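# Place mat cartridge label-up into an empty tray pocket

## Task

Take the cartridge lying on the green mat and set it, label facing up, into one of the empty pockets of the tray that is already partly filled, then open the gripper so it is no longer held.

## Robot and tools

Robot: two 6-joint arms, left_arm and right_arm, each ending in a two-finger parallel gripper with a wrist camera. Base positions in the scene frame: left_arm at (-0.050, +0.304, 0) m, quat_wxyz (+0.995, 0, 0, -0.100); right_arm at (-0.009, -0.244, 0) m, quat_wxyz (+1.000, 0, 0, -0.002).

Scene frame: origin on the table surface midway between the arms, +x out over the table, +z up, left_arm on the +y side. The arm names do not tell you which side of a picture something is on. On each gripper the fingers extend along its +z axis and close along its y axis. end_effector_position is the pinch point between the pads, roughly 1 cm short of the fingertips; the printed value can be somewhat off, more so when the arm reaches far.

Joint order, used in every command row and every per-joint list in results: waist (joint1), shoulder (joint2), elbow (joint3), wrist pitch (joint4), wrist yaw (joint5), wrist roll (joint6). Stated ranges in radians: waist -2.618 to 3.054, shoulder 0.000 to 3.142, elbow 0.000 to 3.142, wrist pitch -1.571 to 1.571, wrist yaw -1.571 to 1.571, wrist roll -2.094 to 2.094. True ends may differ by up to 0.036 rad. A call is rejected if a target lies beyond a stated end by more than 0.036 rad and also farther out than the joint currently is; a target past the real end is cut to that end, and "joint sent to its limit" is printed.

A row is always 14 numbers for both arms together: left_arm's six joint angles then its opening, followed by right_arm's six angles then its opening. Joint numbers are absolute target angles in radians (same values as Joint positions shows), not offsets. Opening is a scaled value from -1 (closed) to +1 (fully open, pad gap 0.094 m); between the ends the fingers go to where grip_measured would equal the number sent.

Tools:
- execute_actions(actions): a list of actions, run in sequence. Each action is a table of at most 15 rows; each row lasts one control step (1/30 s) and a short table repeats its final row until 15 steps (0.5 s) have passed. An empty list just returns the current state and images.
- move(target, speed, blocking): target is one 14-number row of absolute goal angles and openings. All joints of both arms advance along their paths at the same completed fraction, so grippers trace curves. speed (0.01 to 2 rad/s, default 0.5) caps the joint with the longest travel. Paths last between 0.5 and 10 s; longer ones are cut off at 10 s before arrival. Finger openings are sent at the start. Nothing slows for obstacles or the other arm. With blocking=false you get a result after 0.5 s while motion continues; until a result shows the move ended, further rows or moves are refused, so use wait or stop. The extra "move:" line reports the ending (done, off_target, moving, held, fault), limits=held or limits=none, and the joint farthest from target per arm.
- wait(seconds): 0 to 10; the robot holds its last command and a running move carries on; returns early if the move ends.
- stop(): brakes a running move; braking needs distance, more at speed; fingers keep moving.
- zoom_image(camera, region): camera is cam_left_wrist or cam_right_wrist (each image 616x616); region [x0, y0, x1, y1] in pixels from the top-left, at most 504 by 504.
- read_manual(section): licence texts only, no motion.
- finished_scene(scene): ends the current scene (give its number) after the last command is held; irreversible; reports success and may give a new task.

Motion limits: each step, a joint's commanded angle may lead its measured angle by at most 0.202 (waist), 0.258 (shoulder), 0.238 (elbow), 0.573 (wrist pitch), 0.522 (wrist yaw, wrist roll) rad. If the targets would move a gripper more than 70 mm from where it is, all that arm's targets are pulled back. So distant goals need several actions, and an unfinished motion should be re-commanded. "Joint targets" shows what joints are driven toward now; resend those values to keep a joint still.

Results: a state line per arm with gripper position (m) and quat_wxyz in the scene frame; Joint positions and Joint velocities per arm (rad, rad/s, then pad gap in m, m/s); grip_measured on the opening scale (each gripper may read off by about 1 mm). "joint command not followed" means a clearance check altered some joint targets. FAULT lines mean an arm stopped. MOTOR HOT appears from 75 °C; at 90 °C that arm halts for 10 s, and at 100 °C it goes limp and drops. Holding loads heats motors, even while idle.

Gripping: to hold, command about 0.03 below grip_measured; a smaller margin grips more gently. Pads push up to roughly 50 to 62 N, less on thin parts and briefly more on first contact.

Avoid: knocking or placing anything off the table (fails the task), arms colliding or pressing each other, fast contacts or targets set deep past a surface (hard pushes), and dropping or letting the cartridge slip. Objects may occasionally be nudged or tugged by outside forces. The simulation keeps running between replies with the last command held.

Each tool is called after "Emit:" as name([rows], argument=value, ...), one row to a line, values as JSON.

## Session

Emit:
execute_actions(actions=[])

Scene clock: 0.00 s.
left_arm: end_effector_position=(+0.5162, +0.1365, +0.3803) grip_measured=+1.000 end_effector_quat_wxyz=(+0.666, +0.138, +0.727, -0.097) | right_arm: end_effector_position=(+0.3140, +0.0660, +0.1981) grip_measured=+1.000 end_effector_quat_wxyz=(-0.328, +0.552, -0.504, +0.578)
Joint names: [waist, shoulder, elbow, wrist pitch, wrist yaw, wrist roll]
Joint positions: left_arm=[-0.069  1.849  1.733  0.021  0.062  0.049  0.094] | right_arm=[ 1.164  1.862  1.151  0.144  1.351 -1.33   0.094]
Joint velocities: left_arm=[ 0.002  0.017  0.002 -0.051 -0.007  0.051  0.   ] | right_arm=[ 0.022  0.007  0.012 -0.022 -0.022 -0.022  0.   ]
Joint targets: left_arm=[-0.069 1.827 1.751 0.040 0.063 0.046] | right_arm=[1.164 1.856 1.157 0.139 1.358 -1.326]

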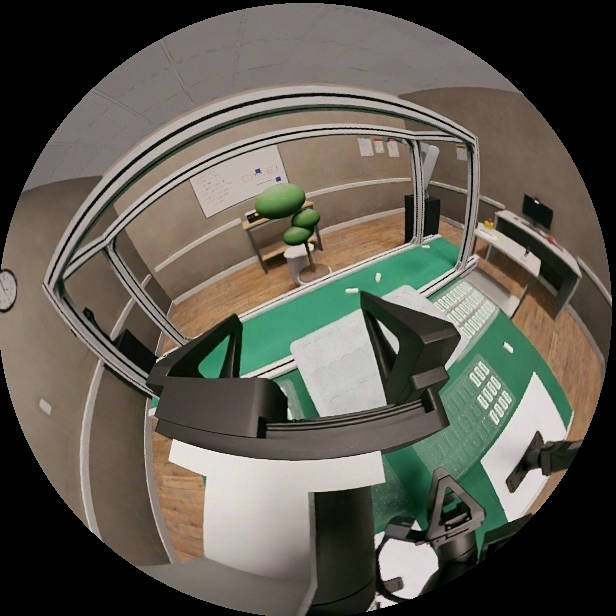

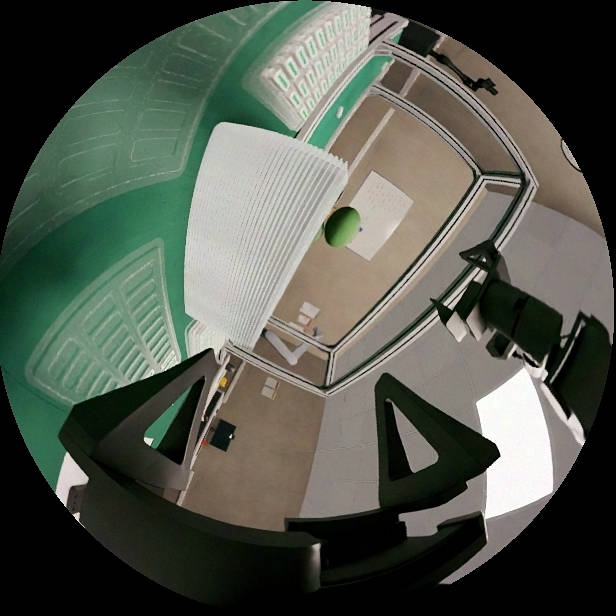

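Emit:
zoom_image(camera="cam_left_wrist", region=[400,270,600,500])

Region (400, 270, 600, 500) of cam_left_wrist's 616x616 image, scaled by 2.191, with more detail than that image has; it fills the left 438 columns of this view, and the rest is white.

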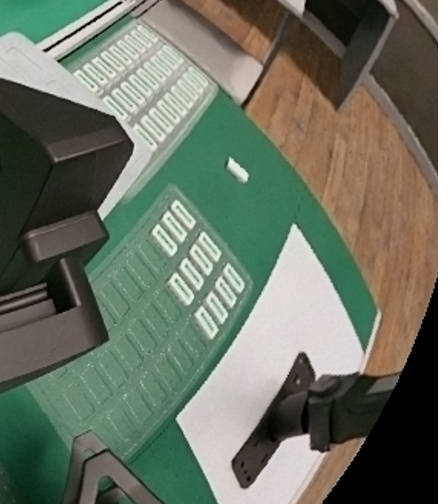

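Emit:
move(target=[0.3,1.248,0.73,0.56,1.475,-1.575,-0.2, -0.45,1.5,1.37,-1.42,0,-0.45,1], speed=1.0)

Scene clock: 11.27 s.
left_arm: end_effector_position=(+0.2396, +0.1532, +0.2943) grip_measured=-0.197 end_effector_quat_wxyz=(+0.062, -0.077, +0.703, -0.704) | right_arm: end_effector_position=(+0.2212, -0.3572, +0.1508) grip_measured=+1.000 end_effector_quat_wxyz=(-0.006, -0.003, +1.000, -0.005)
Joint names: [waist, shoulder, elbow, wrist pitch, wrist yaw, wrist roll]
Joint positions: left_arm=[ 0.293  1.281  0.735  0.53   1.465 -1.577  0.038] | right_arm=[-0.449  1.522  1.349 -1.405  0.014 -0.459  0.094]
Joint velocities: left_arm=[-0.002  0.017 -0.012  0.11   0.007 -0.051 -0.   ] | right_arm=[-0.002 -0.012 -0.012 -0.037 -0.095  0.022  0.   ]
Joint targets: left_arm=[0.300 1.248 0.730 0.560 1.475 -1.575] | right_arm=[-0.450 1.500 1.370 -1.420 0.000 -0.450]
move: off_target (left_arm, right_arm); limits=none; left_arm: farthest joint: the shoulder, 0.033 radians from its target (0.601 radians at the start); right_arm: farthest joint: the shoulder, 0.022 radians from its target (0.362 radians at the start)

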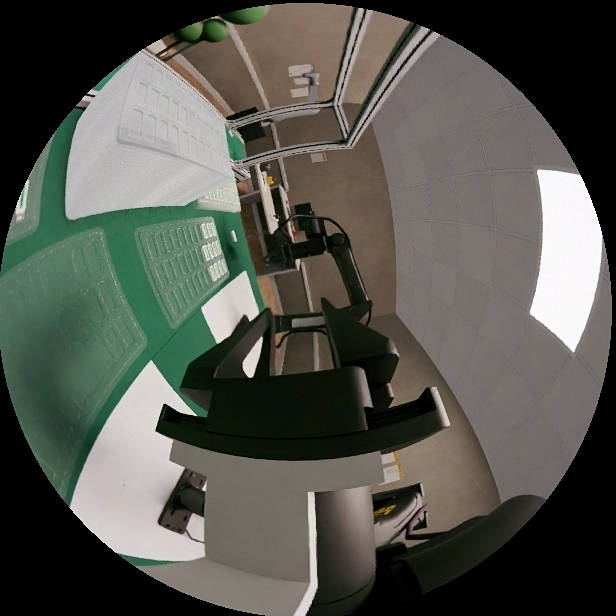

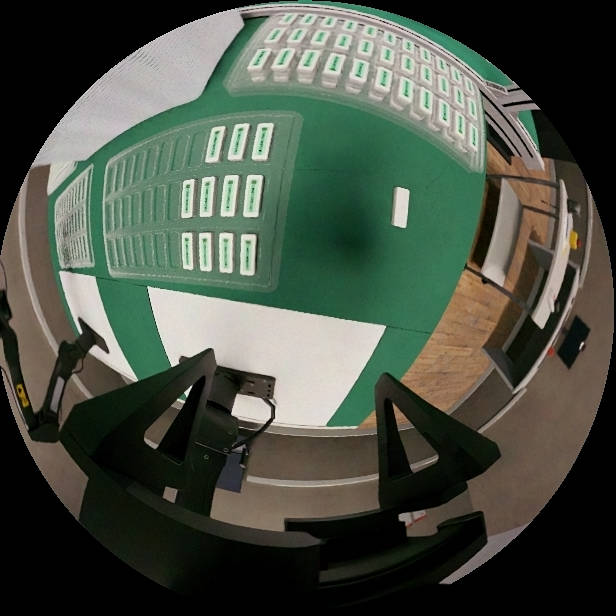

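Emit:
move(target=[0.3,1.27,0.74,0.56,1.475,-1.575,-0.2, -0.541,2.085,1.648,-1.112,-0.008,0.993,0.6], speed=1.1)

Scene clock: 20.80 s.
left_arm: end_effector_position=(+0.2395, +0.1532, +0.2943) grip_measured=-0.197 end_effector_quat_wxyz=(+0.061, -0.078, +0.703, -0.704) | right_arm: end_effector_position=(+0.3296, -0.4444, +0.0479) grip_measured=+0.602 end_effector_quat_wxyz=(-0.002, +0.690, +0.724, -0.000)
Joint names: [waist, shoulder, elbow, wrist pitch, wrist yaw, wrist roll]
Joint positions: left_arm=[ 0.293  1.281  0.735  0.531  1.465 -1.58   0.038] | right_arm=[-0.534  2.078  1.626 -1.123  0.     0.984  0.075]
Joint velocities: left_arm=[-0.017 -0.002 -0.002  0.022  0.022  0.095  0.   ] | right_arm=[-0.017 -0.002  0.017 -0.037  0.037 -0.095 -0.001]
Joint targets: left_arm=[0.300 1.270 0.740 0.560 1.475 -1.575] | right_arm=[-0.541 2.085 1.648 -1.112 -0.008 0.993]
move: off_target (left_arm, right_arm); limits=none; left_arm: farthest joint: the wrist pitch, 0.029 radians from its target (0.029 radians at the start); right_arm: farthest joint: the elbow, 0.022 radians from its target (0.299 radians at the start)

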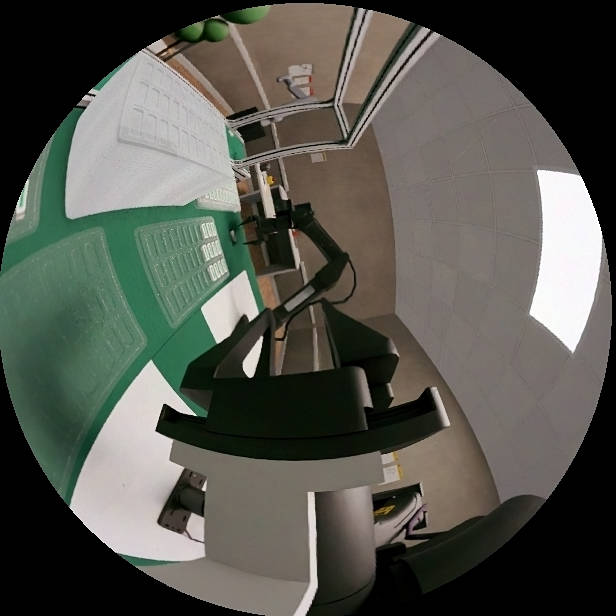

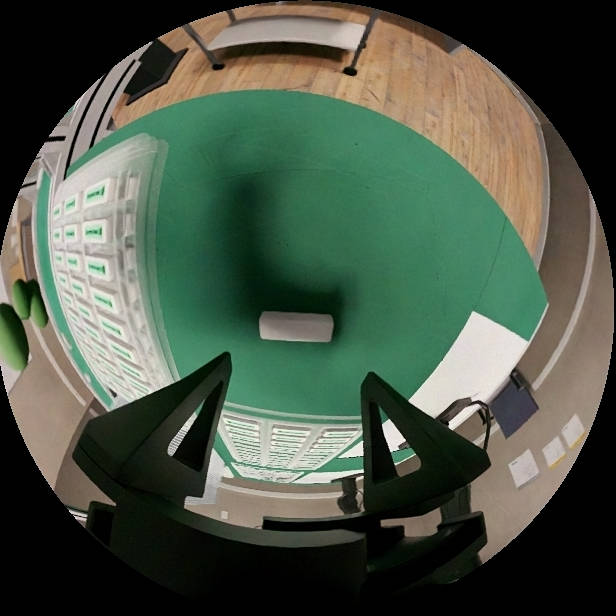

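Emit:
move(target=[0.3,1.27,0.74,0.56,1.475,-1.575,-0.2, -0.554,2.14,1.571,-1.006,-0.005,0.852,0.4], speed=0.2)

Emit:
zoom_image(camera="cam_right_wrist", region=[200,310,400,430])

Scene clock: 25.40 s.
left_arm: end_effector_position=(+0.2394, +0.1532, +0.2943) grip_measured=-0.197 end_effector_quat_wxyz=(+0.060, -0.079, +0.703, -0.704) | right_arm: end_effector_position=(+0.3332, -0.4524, +0.0173) grip_measured=+0.402 end_effector_quat_wxyz=(+0.002, +0.648, +0.761, +0.000)
Joint names: [waist, shoulder, elbow, wrist pitch, wrist yaw, wrist roll]
Joint positions: left_arm=[ 0.293  1.281  0.735  0.531  1.465 -1.582  0.038] | right_arm=[-0.547  2.129  1.58  -1.017 -0.     0.861  0.066]
Joint velocities: left_arm=[-0.007 -0.002 -0.007  0.022 -0.022  0.007 -0.   ] | right_arm=[-0.017 -0.012 -0.002 -0.007 -0.066 -0.051 -0.001]
Joint targets: left_arm=[0.300 1.270 0.740 0.560 1.475 -1.575] | right_arm=[-0.554 2.140 1.571 -1.006 -0.005 0.852]
move: off_target (left_arm); limits=none; left_arm: farthest joint: the wrist pitch, 0.029 radians from its target (0.029 radians at the start); right_arm: farthest joint: the shoulder, 0.011 radians from its target (0.062 radians at the start)

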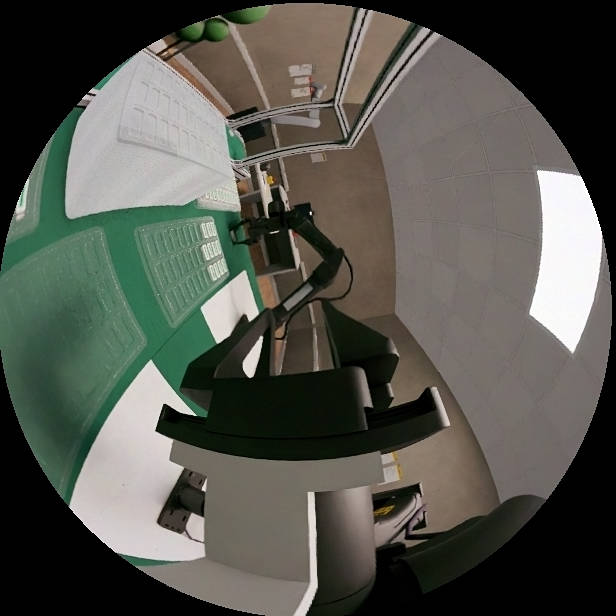

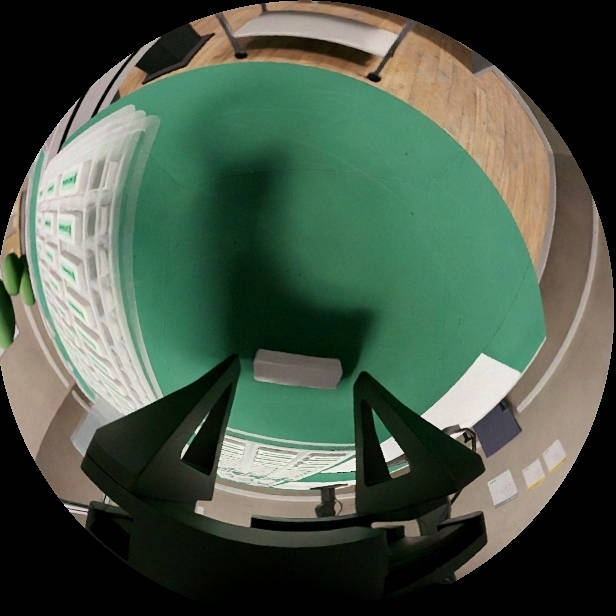

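Region (200, 310, 400, 430) of cam_right_wrist's 616x616 image, scaled by 2.520, with more detail than that image has; it fills the top 302 rows of this view, and the rest is white.

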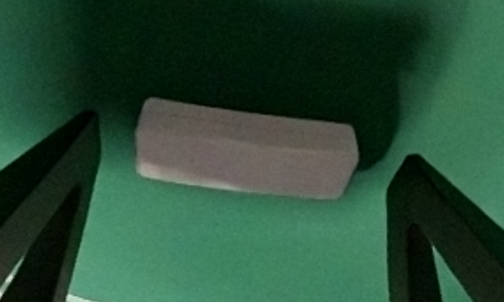

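Emit:
execute_actions([
  [[0.3,1.27,0.74,0.56,1.475,-1.575,-0.2, -0.554,2.146,1.575,-1.0,-0.005,0.852,0.3],[0.3,1.27,0.74,0.56,1.475,-1.575,-0.2, -0.554,2.153,1.575,-0.996,-0.005,0.852,0.15]],
])

Scene clock: 27.90 s.
left_arm: end_effector_position=(+0.2394, +0.1532, +0.2943) grip_measured=-0.197 end_effector_quat_wxyz=(+0.060, -0.079, +0.703, -0.704) | right_arm: end_effector_position=(+0.3353, -0.4537, +0.0173) grip_measured=+0.152 end_effector_quat_wxyz=(+0.007, +0.648, +0.762, +0.001)
Joint names: [waist, shoulder, elbow, wrist pitch, wrist yaw, wrist roll]
Joint positions: left_arm=[ 0.293  1.281  0.735  0.531  1.465 -1.582  0.038] | right_arm=[-0.547  2.129  1.58  -1.007 -0.     0.86   0.054]
Joint velocities: left_arm=[-0.012 -0.012  0.002  0.007  0.007 -0.095  0.   ] | right_arm=[-0.007 -0.012 -0.002 -0.066 -0.051 -0.037  0.   ]
Joint targets: left_arm=[0.300 1.270 0.740 0.560 1.475 -1.575] | right_arm=[-0.554 2.153 1.575 -0.996 -0.005 0.852]

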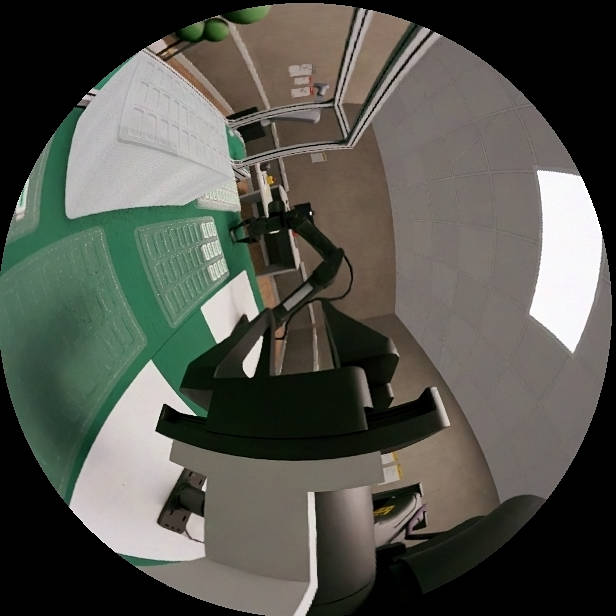

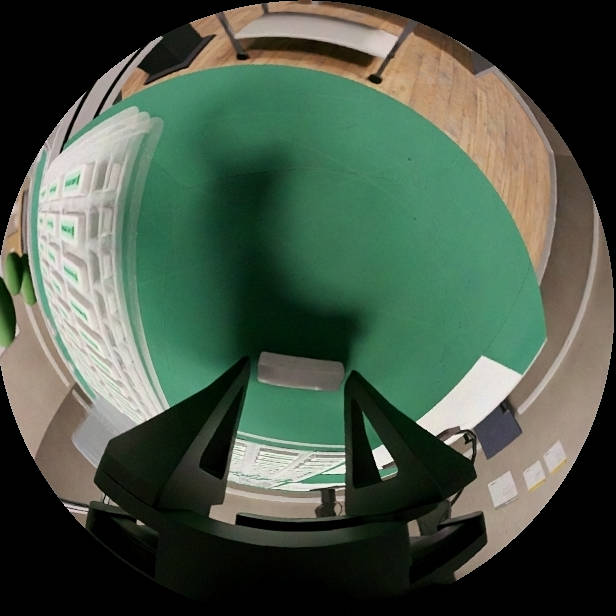

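Emit:
execute_actions([
  [[0.3,1.27,0.74,0.56,1.475,-1.575,-0.2, -0.554,2.135,1.565,-0.993,-0.005,0.852,0.2],[0.3,1.27,0.74,0.56,1.475,-1.575,-0.2, -0.554,2.135,1.557,-0.99,-0.005,0.852,0.2],[0.3,1.27,0.74,0.56,1.475,-1.575,-0.2, -0.554,2.135,1.557,-0.986,-0.005,0.852,0.2]],
])

Scene clock: 30.03 s.
left_arm: end_effector_position=(+0.2394, +0.1532, +0.2943) grip_measured=-0.197 end_effector_quat_wxyz=(+0.060, -0.079, +0.703, -0.704) | right_arm: end_effector_position=(+0.3337, -0.4527, +0.0141) grip_measured=+0.198 end_effector_quat_wxyz=(+0.005, +0.648, +0.762, +0.001)
Joint names: [waist, shoulder, elbow, wrist pitch, wrist yaw, wrist roll]
Joint positions: left_arm=[ 0.293  1.281  0.735  0.531  1.465 -1.582  0.038] | right_arm=[-0.547  2.129  1.566 -0.998 -0.     0.86   0.056]
Joint velocities: left_arm=[ 0.012  0.002 -0.012  0.007  0.007  0.022 -0.001] | right_arm=[-0.002  0.002 -0.022  0.051 -0.051 -0.007 -0.   ]
Joint targets: left_arm=[0.300 1.270 0.740 0.560 1.475 -1.575] | right_arm=[-0.554 2.135 1.557 -0.986 -0.005 0.852]

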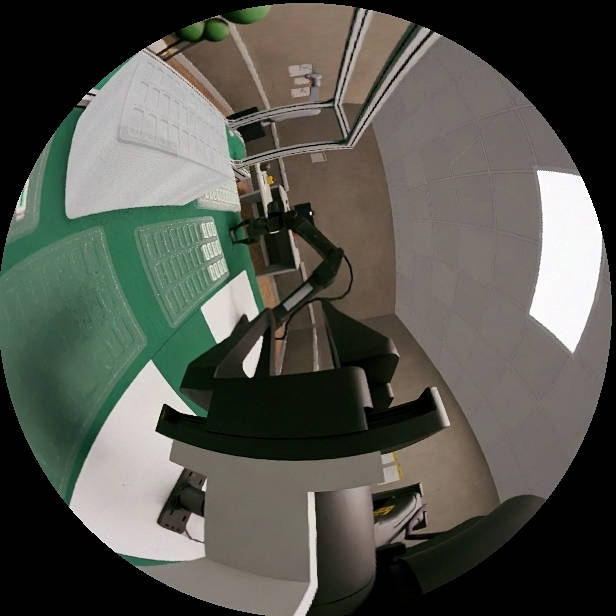

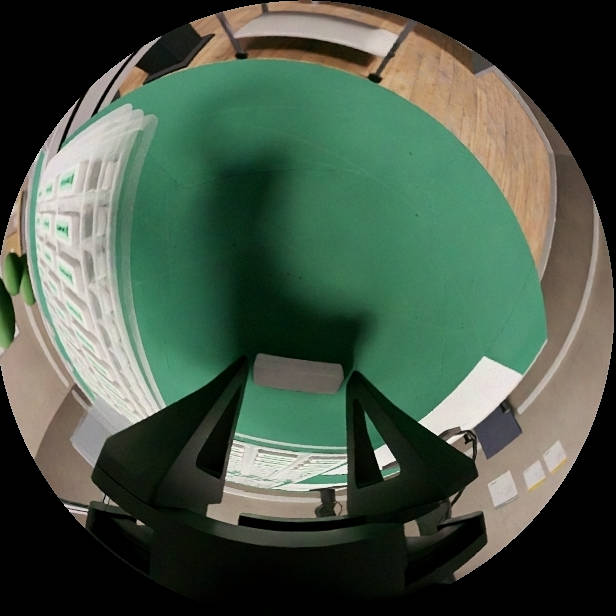

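Emit:
execute_actions([
  [[0.3,1.27,0.74,0.56,1.475,-1.575,-0.2, -0.554,2.13,1.566,-0.99,-0.005,0.852,0.15],[0.3,1.27,0.74,0.56,1.475,-1.575,-0.2, -0.554,2.13,1.566,-0.99,-0.005,0.852,0.1],[0.3,1.27,0.74,0.56,1.475,-1.575,-0.2, -0.554,2.13,1.566,-0.99,-0.005,0.852,0.06],[0.3,1.27,0.74,0.56,1.475,-1.575,-0.2, -0.554,2.13,1.566,-0.99,-0.005,0.852,0.03],[0.3,1.27,0.74,0.56,1.475,-1.575,-0.2, -0.554,2.13,1.566,-0.99,-0.005,0.852,0.01],[0.3,1.27,0.74,0.56,1.475,-1.575,-0.2, -0.554,2.13,1.566,-0.99,-0.005,0.852,-0.01],[0.3,1.27,0.74,0.56,1.475,-1.575,-0.2, -0.554,2.13,1.566,-0.99,-0.005,0.852,-0.03],[0.3,1.27,0.74,0.56,1.475,-1.575,-0.2, -0.554,2.13,1.566,-0.99,-0.005,0.852,-0.05],[0.3,1.27,0.74,0.56,1.475,-1.575,-0.2, -0.554,2.13,1.566,-0.99,-0.005,0.852,-0.068]],
  [[0.3,1.27,0.74,0.56,1.475,-1.575,-0.2, -0.554,2.12,1.566,-0.99,-0.005,0.852,-0.068],[0.3,1.27,0.74,0.56,1.475,-1.575,-0.2, -0.554,2.11,1.566,-0.99,-0.005,0.852,-0.068],[0.3,1.27,0.74,0.56,1.475,-1.575,-0.2, -0.554,2.10,1.566,-0.99,-0.005,0.852,-0.068],[0.3,1.27,0.74,0.56,1.475,-1.575,-0.2, -0.554,2.09,1.566,-1.0,-0.005,0.852,-0.068],[0.3,1.27,0.74,0.56,1.475,-1.575,-0.2, -0.554,2.08,1.566,-1.01,-0.005,0.852,-0.068],[0.3,1.27,0.74,0.56,1.475,-1.575,-0.2, -0.554,2.07,1.566,-1.02,-0.005,0.852,-0.068],[0.3,1.27,0.74,0.56,1.475,-1.575,-0.2, -0.554,2.06,1.566,-1.03,-0.005,0.852,-0.068],[0.3,1.27,0.74,0.56,1.475,-1.575,-0.2, -0.554,2.05,1.566,-1.04,-0.005,0.852,-0.068],[0.3,1.27,0.74,0.56,1.475,-1.575,-0.2, -0.554,2.04,1.566,-1.05,-0.005,0.852,-0.068]],
])

Scene clock: 43.00 s.
left_arm: end_effector_position=(+0.2394, +0.1532, +0.2943) grip_measured=-0.197 end_effector_quat_wxyz=(+0.060, -0.079, +0.703, -0.704) | right_arm: end_effector_position=(+0.3329, -0.4522, +0.0416) grip_measured=-0.039 end_effector_quat_wxyz=(+0.026, +0.648, +0.761, +0.004)
Joint names: [waist, shoulder, elbow, wrist pitch, wrist yaw, wrist roll]
Joint positions: left_arm=[ 0.293  1.281  0.735  0.531  1.465 -1.582  0.038] | right_arm=[-0.547  2.056  1.566 -1.028 -0.     0.86   0.045]
Joint velocities: left_arm=[ 0.002  0.002  0.007  0.022 -0.007 -0.007  0.001] | right_arm=[-0.017 -0.027  0.017  0.022  0.051  0.007  0.   ]
Joint targets: left_arm=[0.300 1.270 0.740 0.560 1.475 -1.575] | right_arm=[-0.554 2.040 1.566 -1.050 -0.005 0.852]

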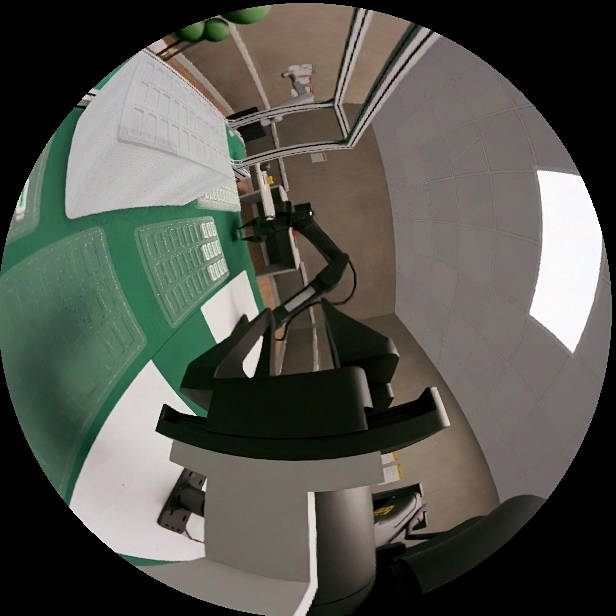

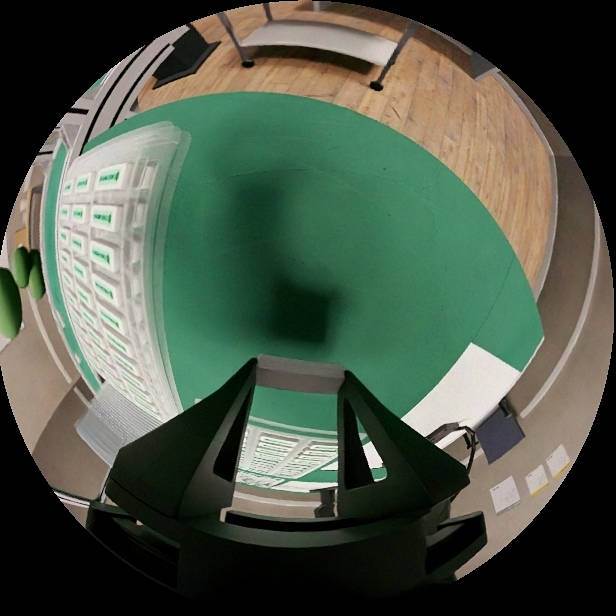

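Emit:
move(target=[0.2,1.32,0.795,0.545,1.45,-1.575,-0.2, -0.25,1.3,0.92,-0.8,-0.4,0.5,-0.068], speed=1.0)

Emit:
move(target=[-0.04,1.32,0.79,0.535,1.328,-1.575,-0.3, 0.412,1.14,0.664,0.49,-1.18,-0.008,-0.068], speed=1.0)

Emit:
zoom_image(camera="cam_left_wrist", region=[240,240,360,360])

Scene clock: 48.50 s.
left_arm: end_effector_position=(+0.2340, +0.1291, +0.2921) grip_measured=-0.197 end_effector_quat_wxyz=(+0.025, -0.058, +0.706, -0.705) | right_arm: end_effector_position=(+0.2870, -0.2522, +0.1158) grip_measured=-0.039 end_effector_quat_wxyz=(+0.153, +0.330, +0.908, +0.208)
Joint names: [waist, shoulder, elbow, wrist pitch, wrist yaw, wrist roll]
Joint positions: left_arm=[ 0.207  1.313  0.756  0.523  1.459 -1.584  0.038] | right_arm=[-0.256  1.323  0.929 -0.812 -0.383  0.511  0.045]
Joint velocities: left_arm=[-0.007 -0.012 -0.007 -0.037 -0.007 -0.007 -0.   ] | right_arm=[-0.002  0.017 -0.007 -0.037  0.037  0.022 -0.001]
Joint targets: left_arm=[0.200 1.320 0.795 0.545 1.450 -1.575] | right_arm=[-0.250 1.300 0.920 -0.800 -0.400 0.500]
move: off_target (left_arm, right_arm); limits=none; left_arm: farthest joint: the elbow, 0.039 radians from its target (0.060 radians at the start); right_arm: farthest joint: the shoulder, 0.023 radians from its target (0.756 radians at the start)

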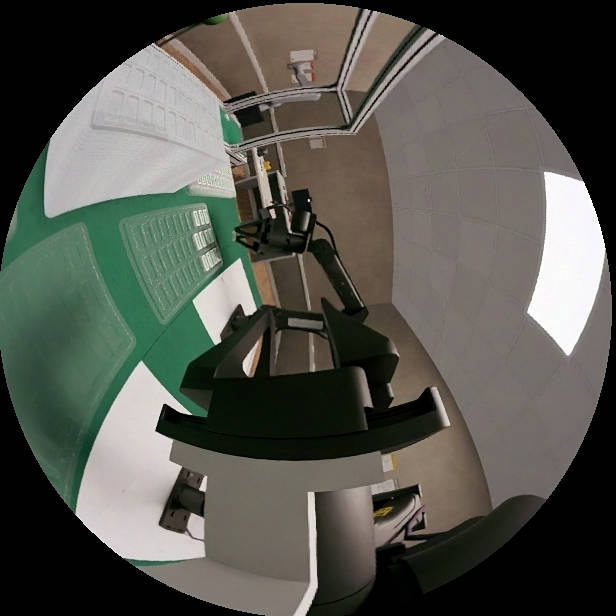

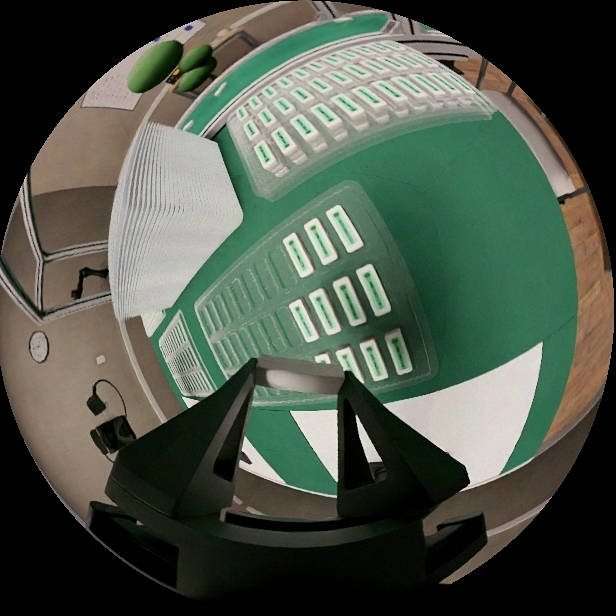

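Scene clock: 50.73 s.
left_arm: end_effector_position=(+0.2061, +0.0654, +0.2905) grip_measured=-0.297 end_effector_quat_wxyz=(-0.020, -0.020, +0.710, -0.703) | right_arm: end_effector_position=(+0.2027, +0.0259, +0.2973) grip_measured=-0.039 end_effector_quat_wxyz=(+0.497, -0.499, +0.503, +0.501)
Joint names: [waist, shoulder, elbow, wrist pitch, wrist yaw, wrist roll]
Joint positions: left_arm=[-0.033  1.313  0.756  0.515  1.337 -1.586  0.033] | right_arm=[ 0.406  1.166  0.675  0.481 -1.168  0.     0.045]
Joint velocities: left_arm=[-0.012 -0.007 -0.012  0.007 -0.037 -0.022 -0.   ] | right_arm=[-0.012  0.012  0.012  0.007 -0.037 -0.007  0.001]
Joint targets: left_arm=[-0.040 1.320 0.790 0.535 1.328 -1.575] | right_arm=[0.412 1.140 0.664 0.490 -1.180 -0.008]
move: off_target (left_arm, right_arm); limits=none; left_arm: farthest joint: the elbow, 0.034 radians from its target (0.034 radians at the start); right_arm: farthest joint: the shoulder, 0.026 radians from its target (0.183 radians at the start)

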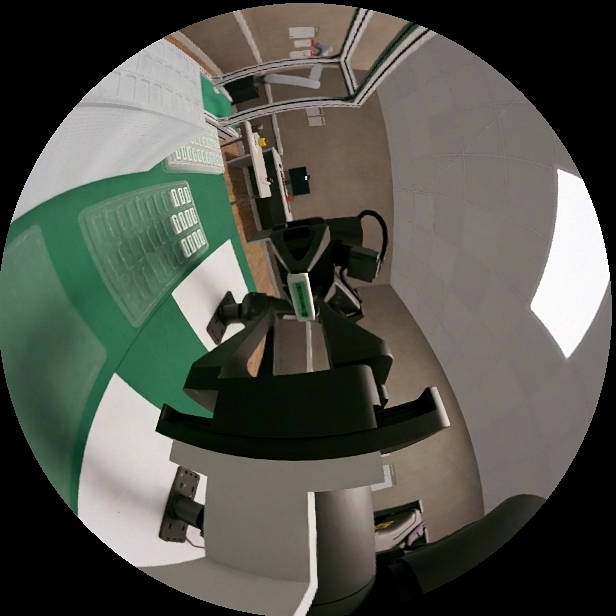

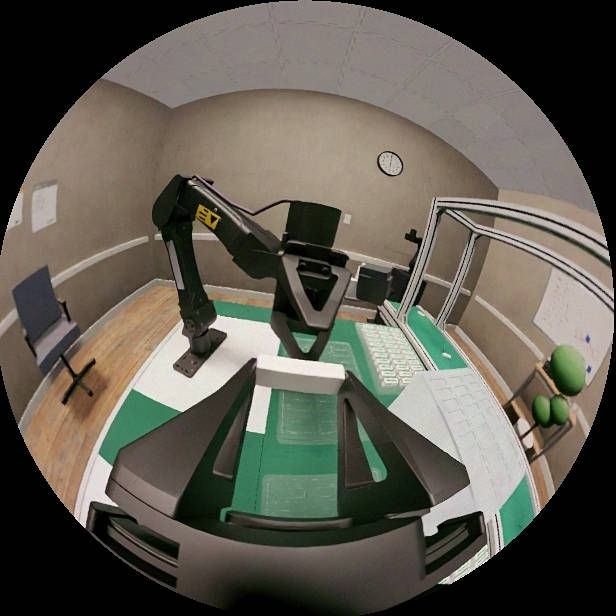

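Region (240, 240, 360, 360) of cam_left_wrist's 616x616 image, scaled by 4.200, with more detail than that image has.

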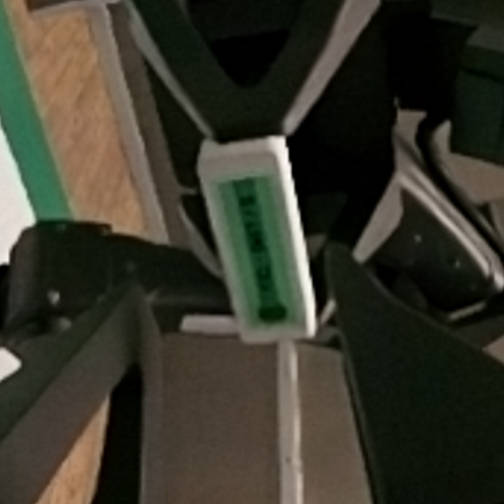

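Emit:
move(target=[-0.138,1.32,0.78,0.566,1.233,-1.575,-0.25, 0.412,1.16,0.67,0.49,-1.175,-0.008,-0.068], speed=0.15)

Emit:
execute_actions([
  [[-0.138,1.32,0.78,0.56,1.233,-1.575,-0.4, 0.412,1.16,0.67,0.49,-1.175,-0.008,-0.068],[-0.138,1.32,0.78,0.56,1.233,-1.575,-0.55, 0.412,1.16,0.67,0.49,-1.175,-0.008,-0.068]],
])

Emit:
zoom_image(camera="cam_left_wrist", region=[240,240,360,360])

Emit:
zoom_image(camera="cam_right_wrist", region=[220,280,380,420])

Scene clock: 55.73 s.
left_arm: end_effector_position=(+0.1981, +0.0404, +0.2922) grip_measured=-0.253 end_effector_quat_wxyz=(-0.015, -0.012, +0.710, -0.704) | right_arm: end_effector_position=(+0.2026, +0.0259, +0.2974) grip_measured=-0.039 end_effector_quat_wxyz=(+0.497, -0.499, +0.503, +0.501)
Joint names: [waist, shoulder, elbow, wrist pitch, wrist yaw, wrist roll]
Joint positions: left_arm=[-0.132  1.313  0.756  0.534  1.243 -1.587  0.035] | right_arm=[ 0.406  1.166  0.675  0.482 -1.169 -0.     0.045]
Joint velocities: left_arm=[ 0.007  0.002 -0.012 -0.022 -0.022  0.037  0.   ] | right_arm=[-0.002  0.002 -0.012 -0.022 -0.037 -0.022  0.   ]
Joint targets: left_arm=[-0.138 1.320 0.780 0.566 1.233 -1.575] | right_arm=[0.412 1.160 0.670 0.490 -1.175 -0.008]
move: off_target (left_arm); limits=none; left_arm: farthest joint: the wrist pitch, 0.032 radians from its target (0.051 radians at the start); right_arm: farthest joint: the wrist pitch, 0.008 radians from its target (0.008 radians at the start)

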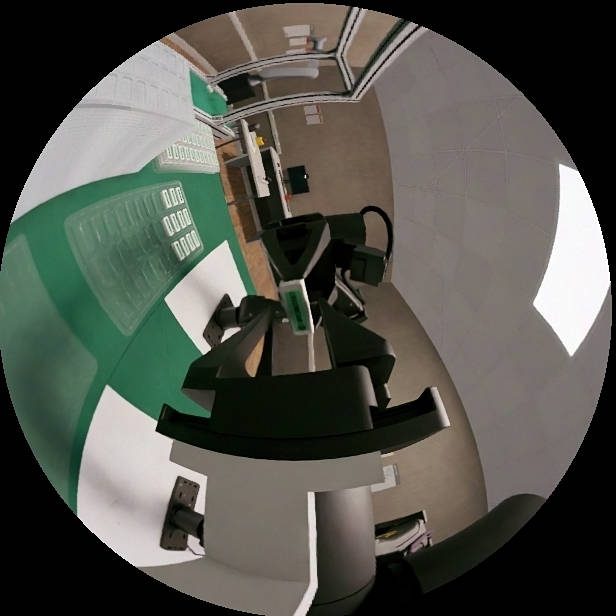

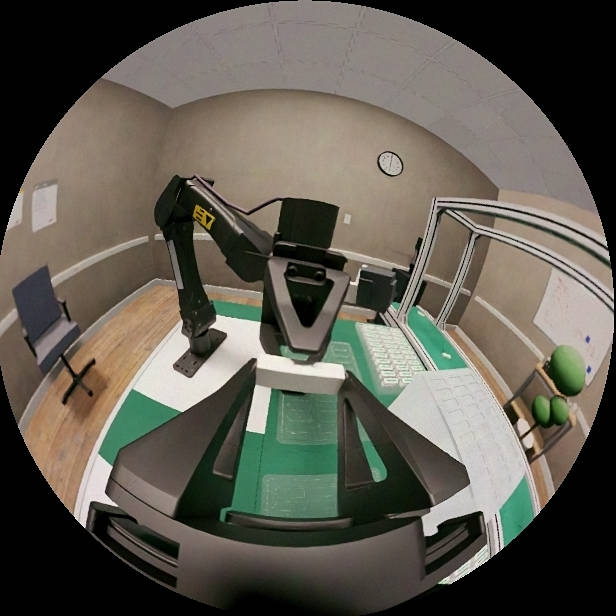

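Scene clock: 56.23 s.
left_arm: end_effector_position=(+0.1982, +0.0404, +0.2922) grip_measured=-0.547 end_effector_quat_wxyz=(-0.015, -0.012, +0.710, -0.704) | right_arm: end_effector_position=(+0.2026, +0.0259, +0.2974) grip_measured=-0.039 end_effector_quat_wxyz=(+0.497, -0.499, +0.503, +0.501)
Joint names: [waist, shoulder, elbow, wrist pitch, wrist yaw, wrist roll]
Joint positions: left_arm=[-0.132  1.313  0.756  0.534  1.242 -1.587  0.021] | right_arm=[ 0.406  1.166  0.675  0.482 -1.169 -0.     0.045]
Joint velocities: left_arm=[ 0.002 -0.027 -0.007 -0.007 -0.007 -0.022 -0.001] | right_arm=[-0.012 -0.007  0.007  0.037  0.037 -0.022  0.   ]
Joint targets: left_arm=[-0.138 1.320 0.780 0.560 1.233 -1.575] | right_arm=[0.412 1.160 0.670 0.490 -1.175 -0.008]

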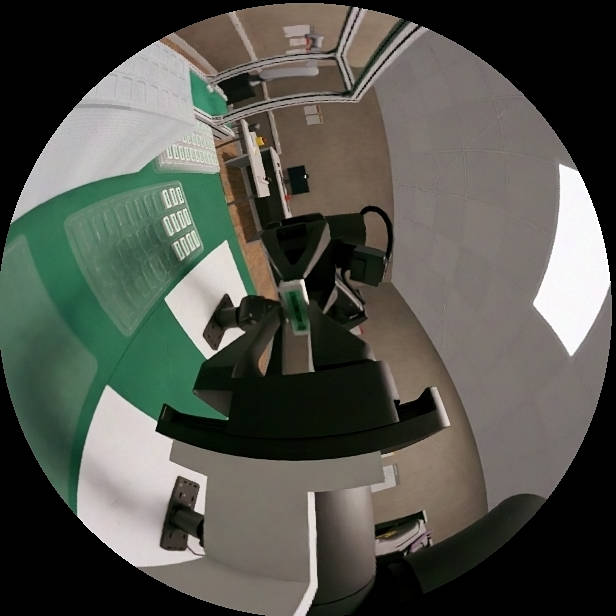

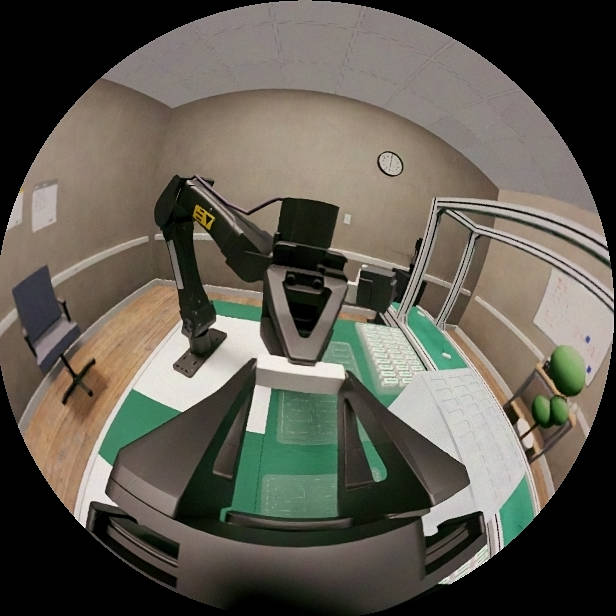

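Region (240, 240, 360, 360) of cam_left_wrist's 616x616 image, scaled by 4.200, with more detail than that image has.

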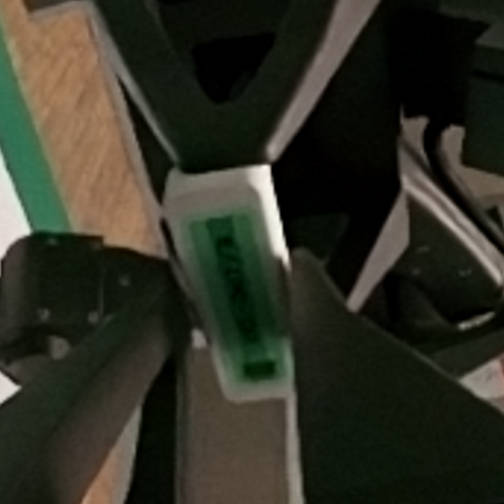

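Region (220, 280, 380, 420) of cam_right_wrist's 616x616 image, scaled by 3.150, with more detail than that image has; it fills the top 441 rows of this view, and the rest is white.

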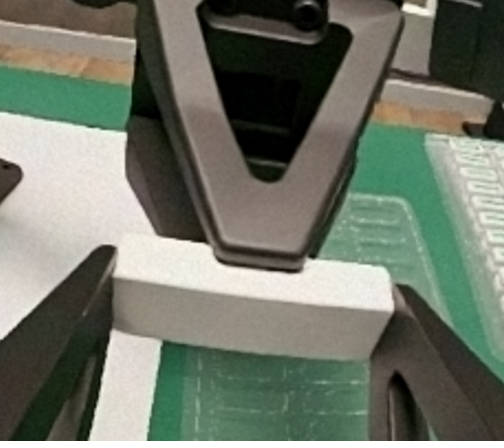

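Emit:
execute_actions([
  [[-0.135,1.32,0.78,0.555,1.24,-1.575,-0.58, 0.412,1.16,0.67,0.49,-1.175,-0.008,-0.068],[-0.135,1.32,0.78,0.555,1.24,-1.575,-0.61, 0.412,1.16,0.67,0.49,-1.175,-0.008,-0.068],[-0.135,1.32,0.78,0.555,1.24,-1.575,-0.635, 0.412,1.16,0.67,0.49,-1.175,-0.008,-0.068],[-0.135,1.32,0.78,0.555,1.24,-1.575,-0.65, 0.412,1.16,0.67,0.49,-1.175,-0.008,-0.068],[-0.135,1.32,0.78,0.555,1.24,-1.575,-0.665, 0.412,1.16,0.67,0.49,-1.175,-0.008,-0.068],[-0.135,1.32,0.78,0.555,1.24,-1.575,-0.68, 0.412,1.16,0.67,0.49,-1.175,-0.008,-0.068],[-0.135,1.32,0.78,0.555,1.24,-1.575,-0.695, 0.412,1.16,0.67,0.49,-1.175,-0.008,-0.068],[-0.135,1.32,0.78,0.555,1.24,-1.575,-0.71, 0.412,1.16,0.67,0.49,-1.175,-0.008,-0.068]],
])

Emit:
zoom_image(camera="cam_right_wrist", region=[220,280,380,420])

Scene clock: 61.13 s.
left_arm: end_effector_position=(+0.1982, +0.0404, +0.2925) grip_measured=-0.673 end_effector_quat_wxyz=(-0.014, -0.011, +0.709, -0.705) | right_arm: end_effector_position=(+0.2026, +0.0259, +0.2974) grip_measured=-0.039 end_effector_quat_wxyz=(+0.497, -0.499, +0.503, +0.501)
Joint names: [waist, shoulder, elbow, wrist pitch, wrist yaw, wrist roll]
Joint positions: left_arm=[-0.132  1.313  0.756  0.537  1.242 -1.587  0.015] | right_arm=[ 0.406  1.166  0.675  0.482 -1.169 -0.001  0.045]
Joint velocities: left_arm=[ 0.022 -0.007 -0.002  0.051  0.007 -0.037 -0.   ] | right_arm=[-0.012  0.002  0.017 -0.037 -0.007  0.007  0.001]
Joint targets: left_arm=[-0.135 1.320 0.780 0.555 1.240 -1.575] | right_arm=[0.412 1.160 0.670 0.490 -1.175 -0.008]

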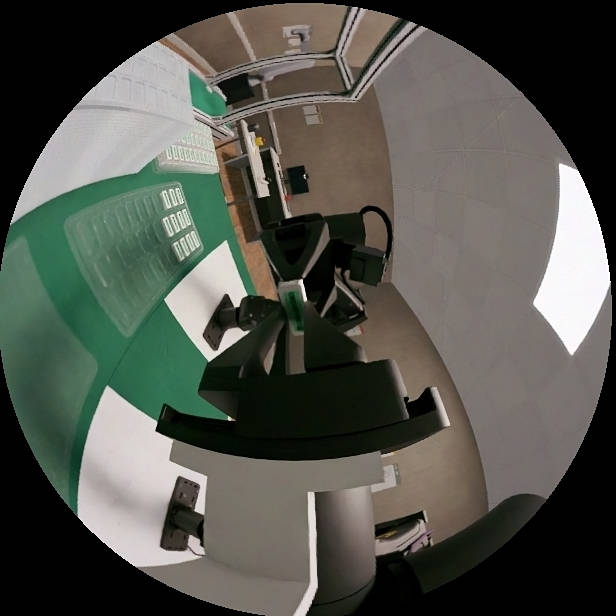

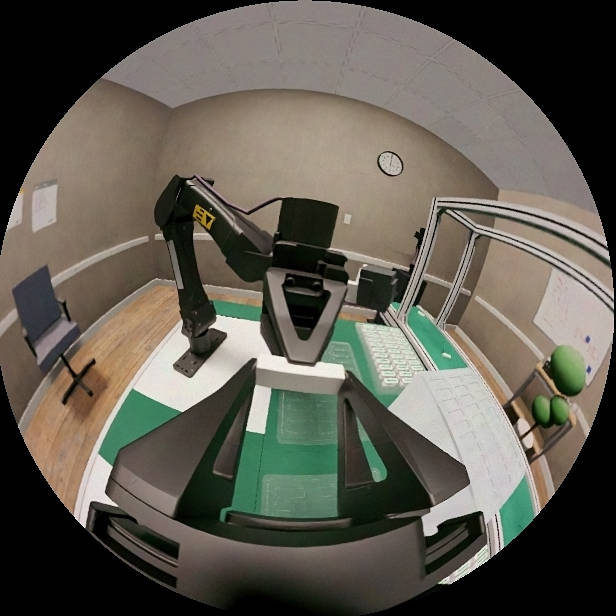

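Region (220, 280, 380, 420) of cam_right_wrist's 616x616 image, scaled by 3.150, with more detail than that image has; it fills the top 441 rows of this view, and the rest is white.

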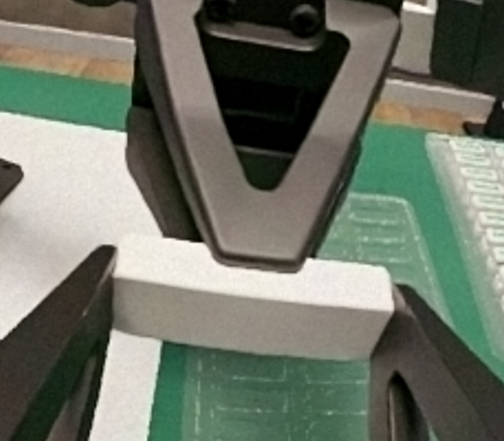

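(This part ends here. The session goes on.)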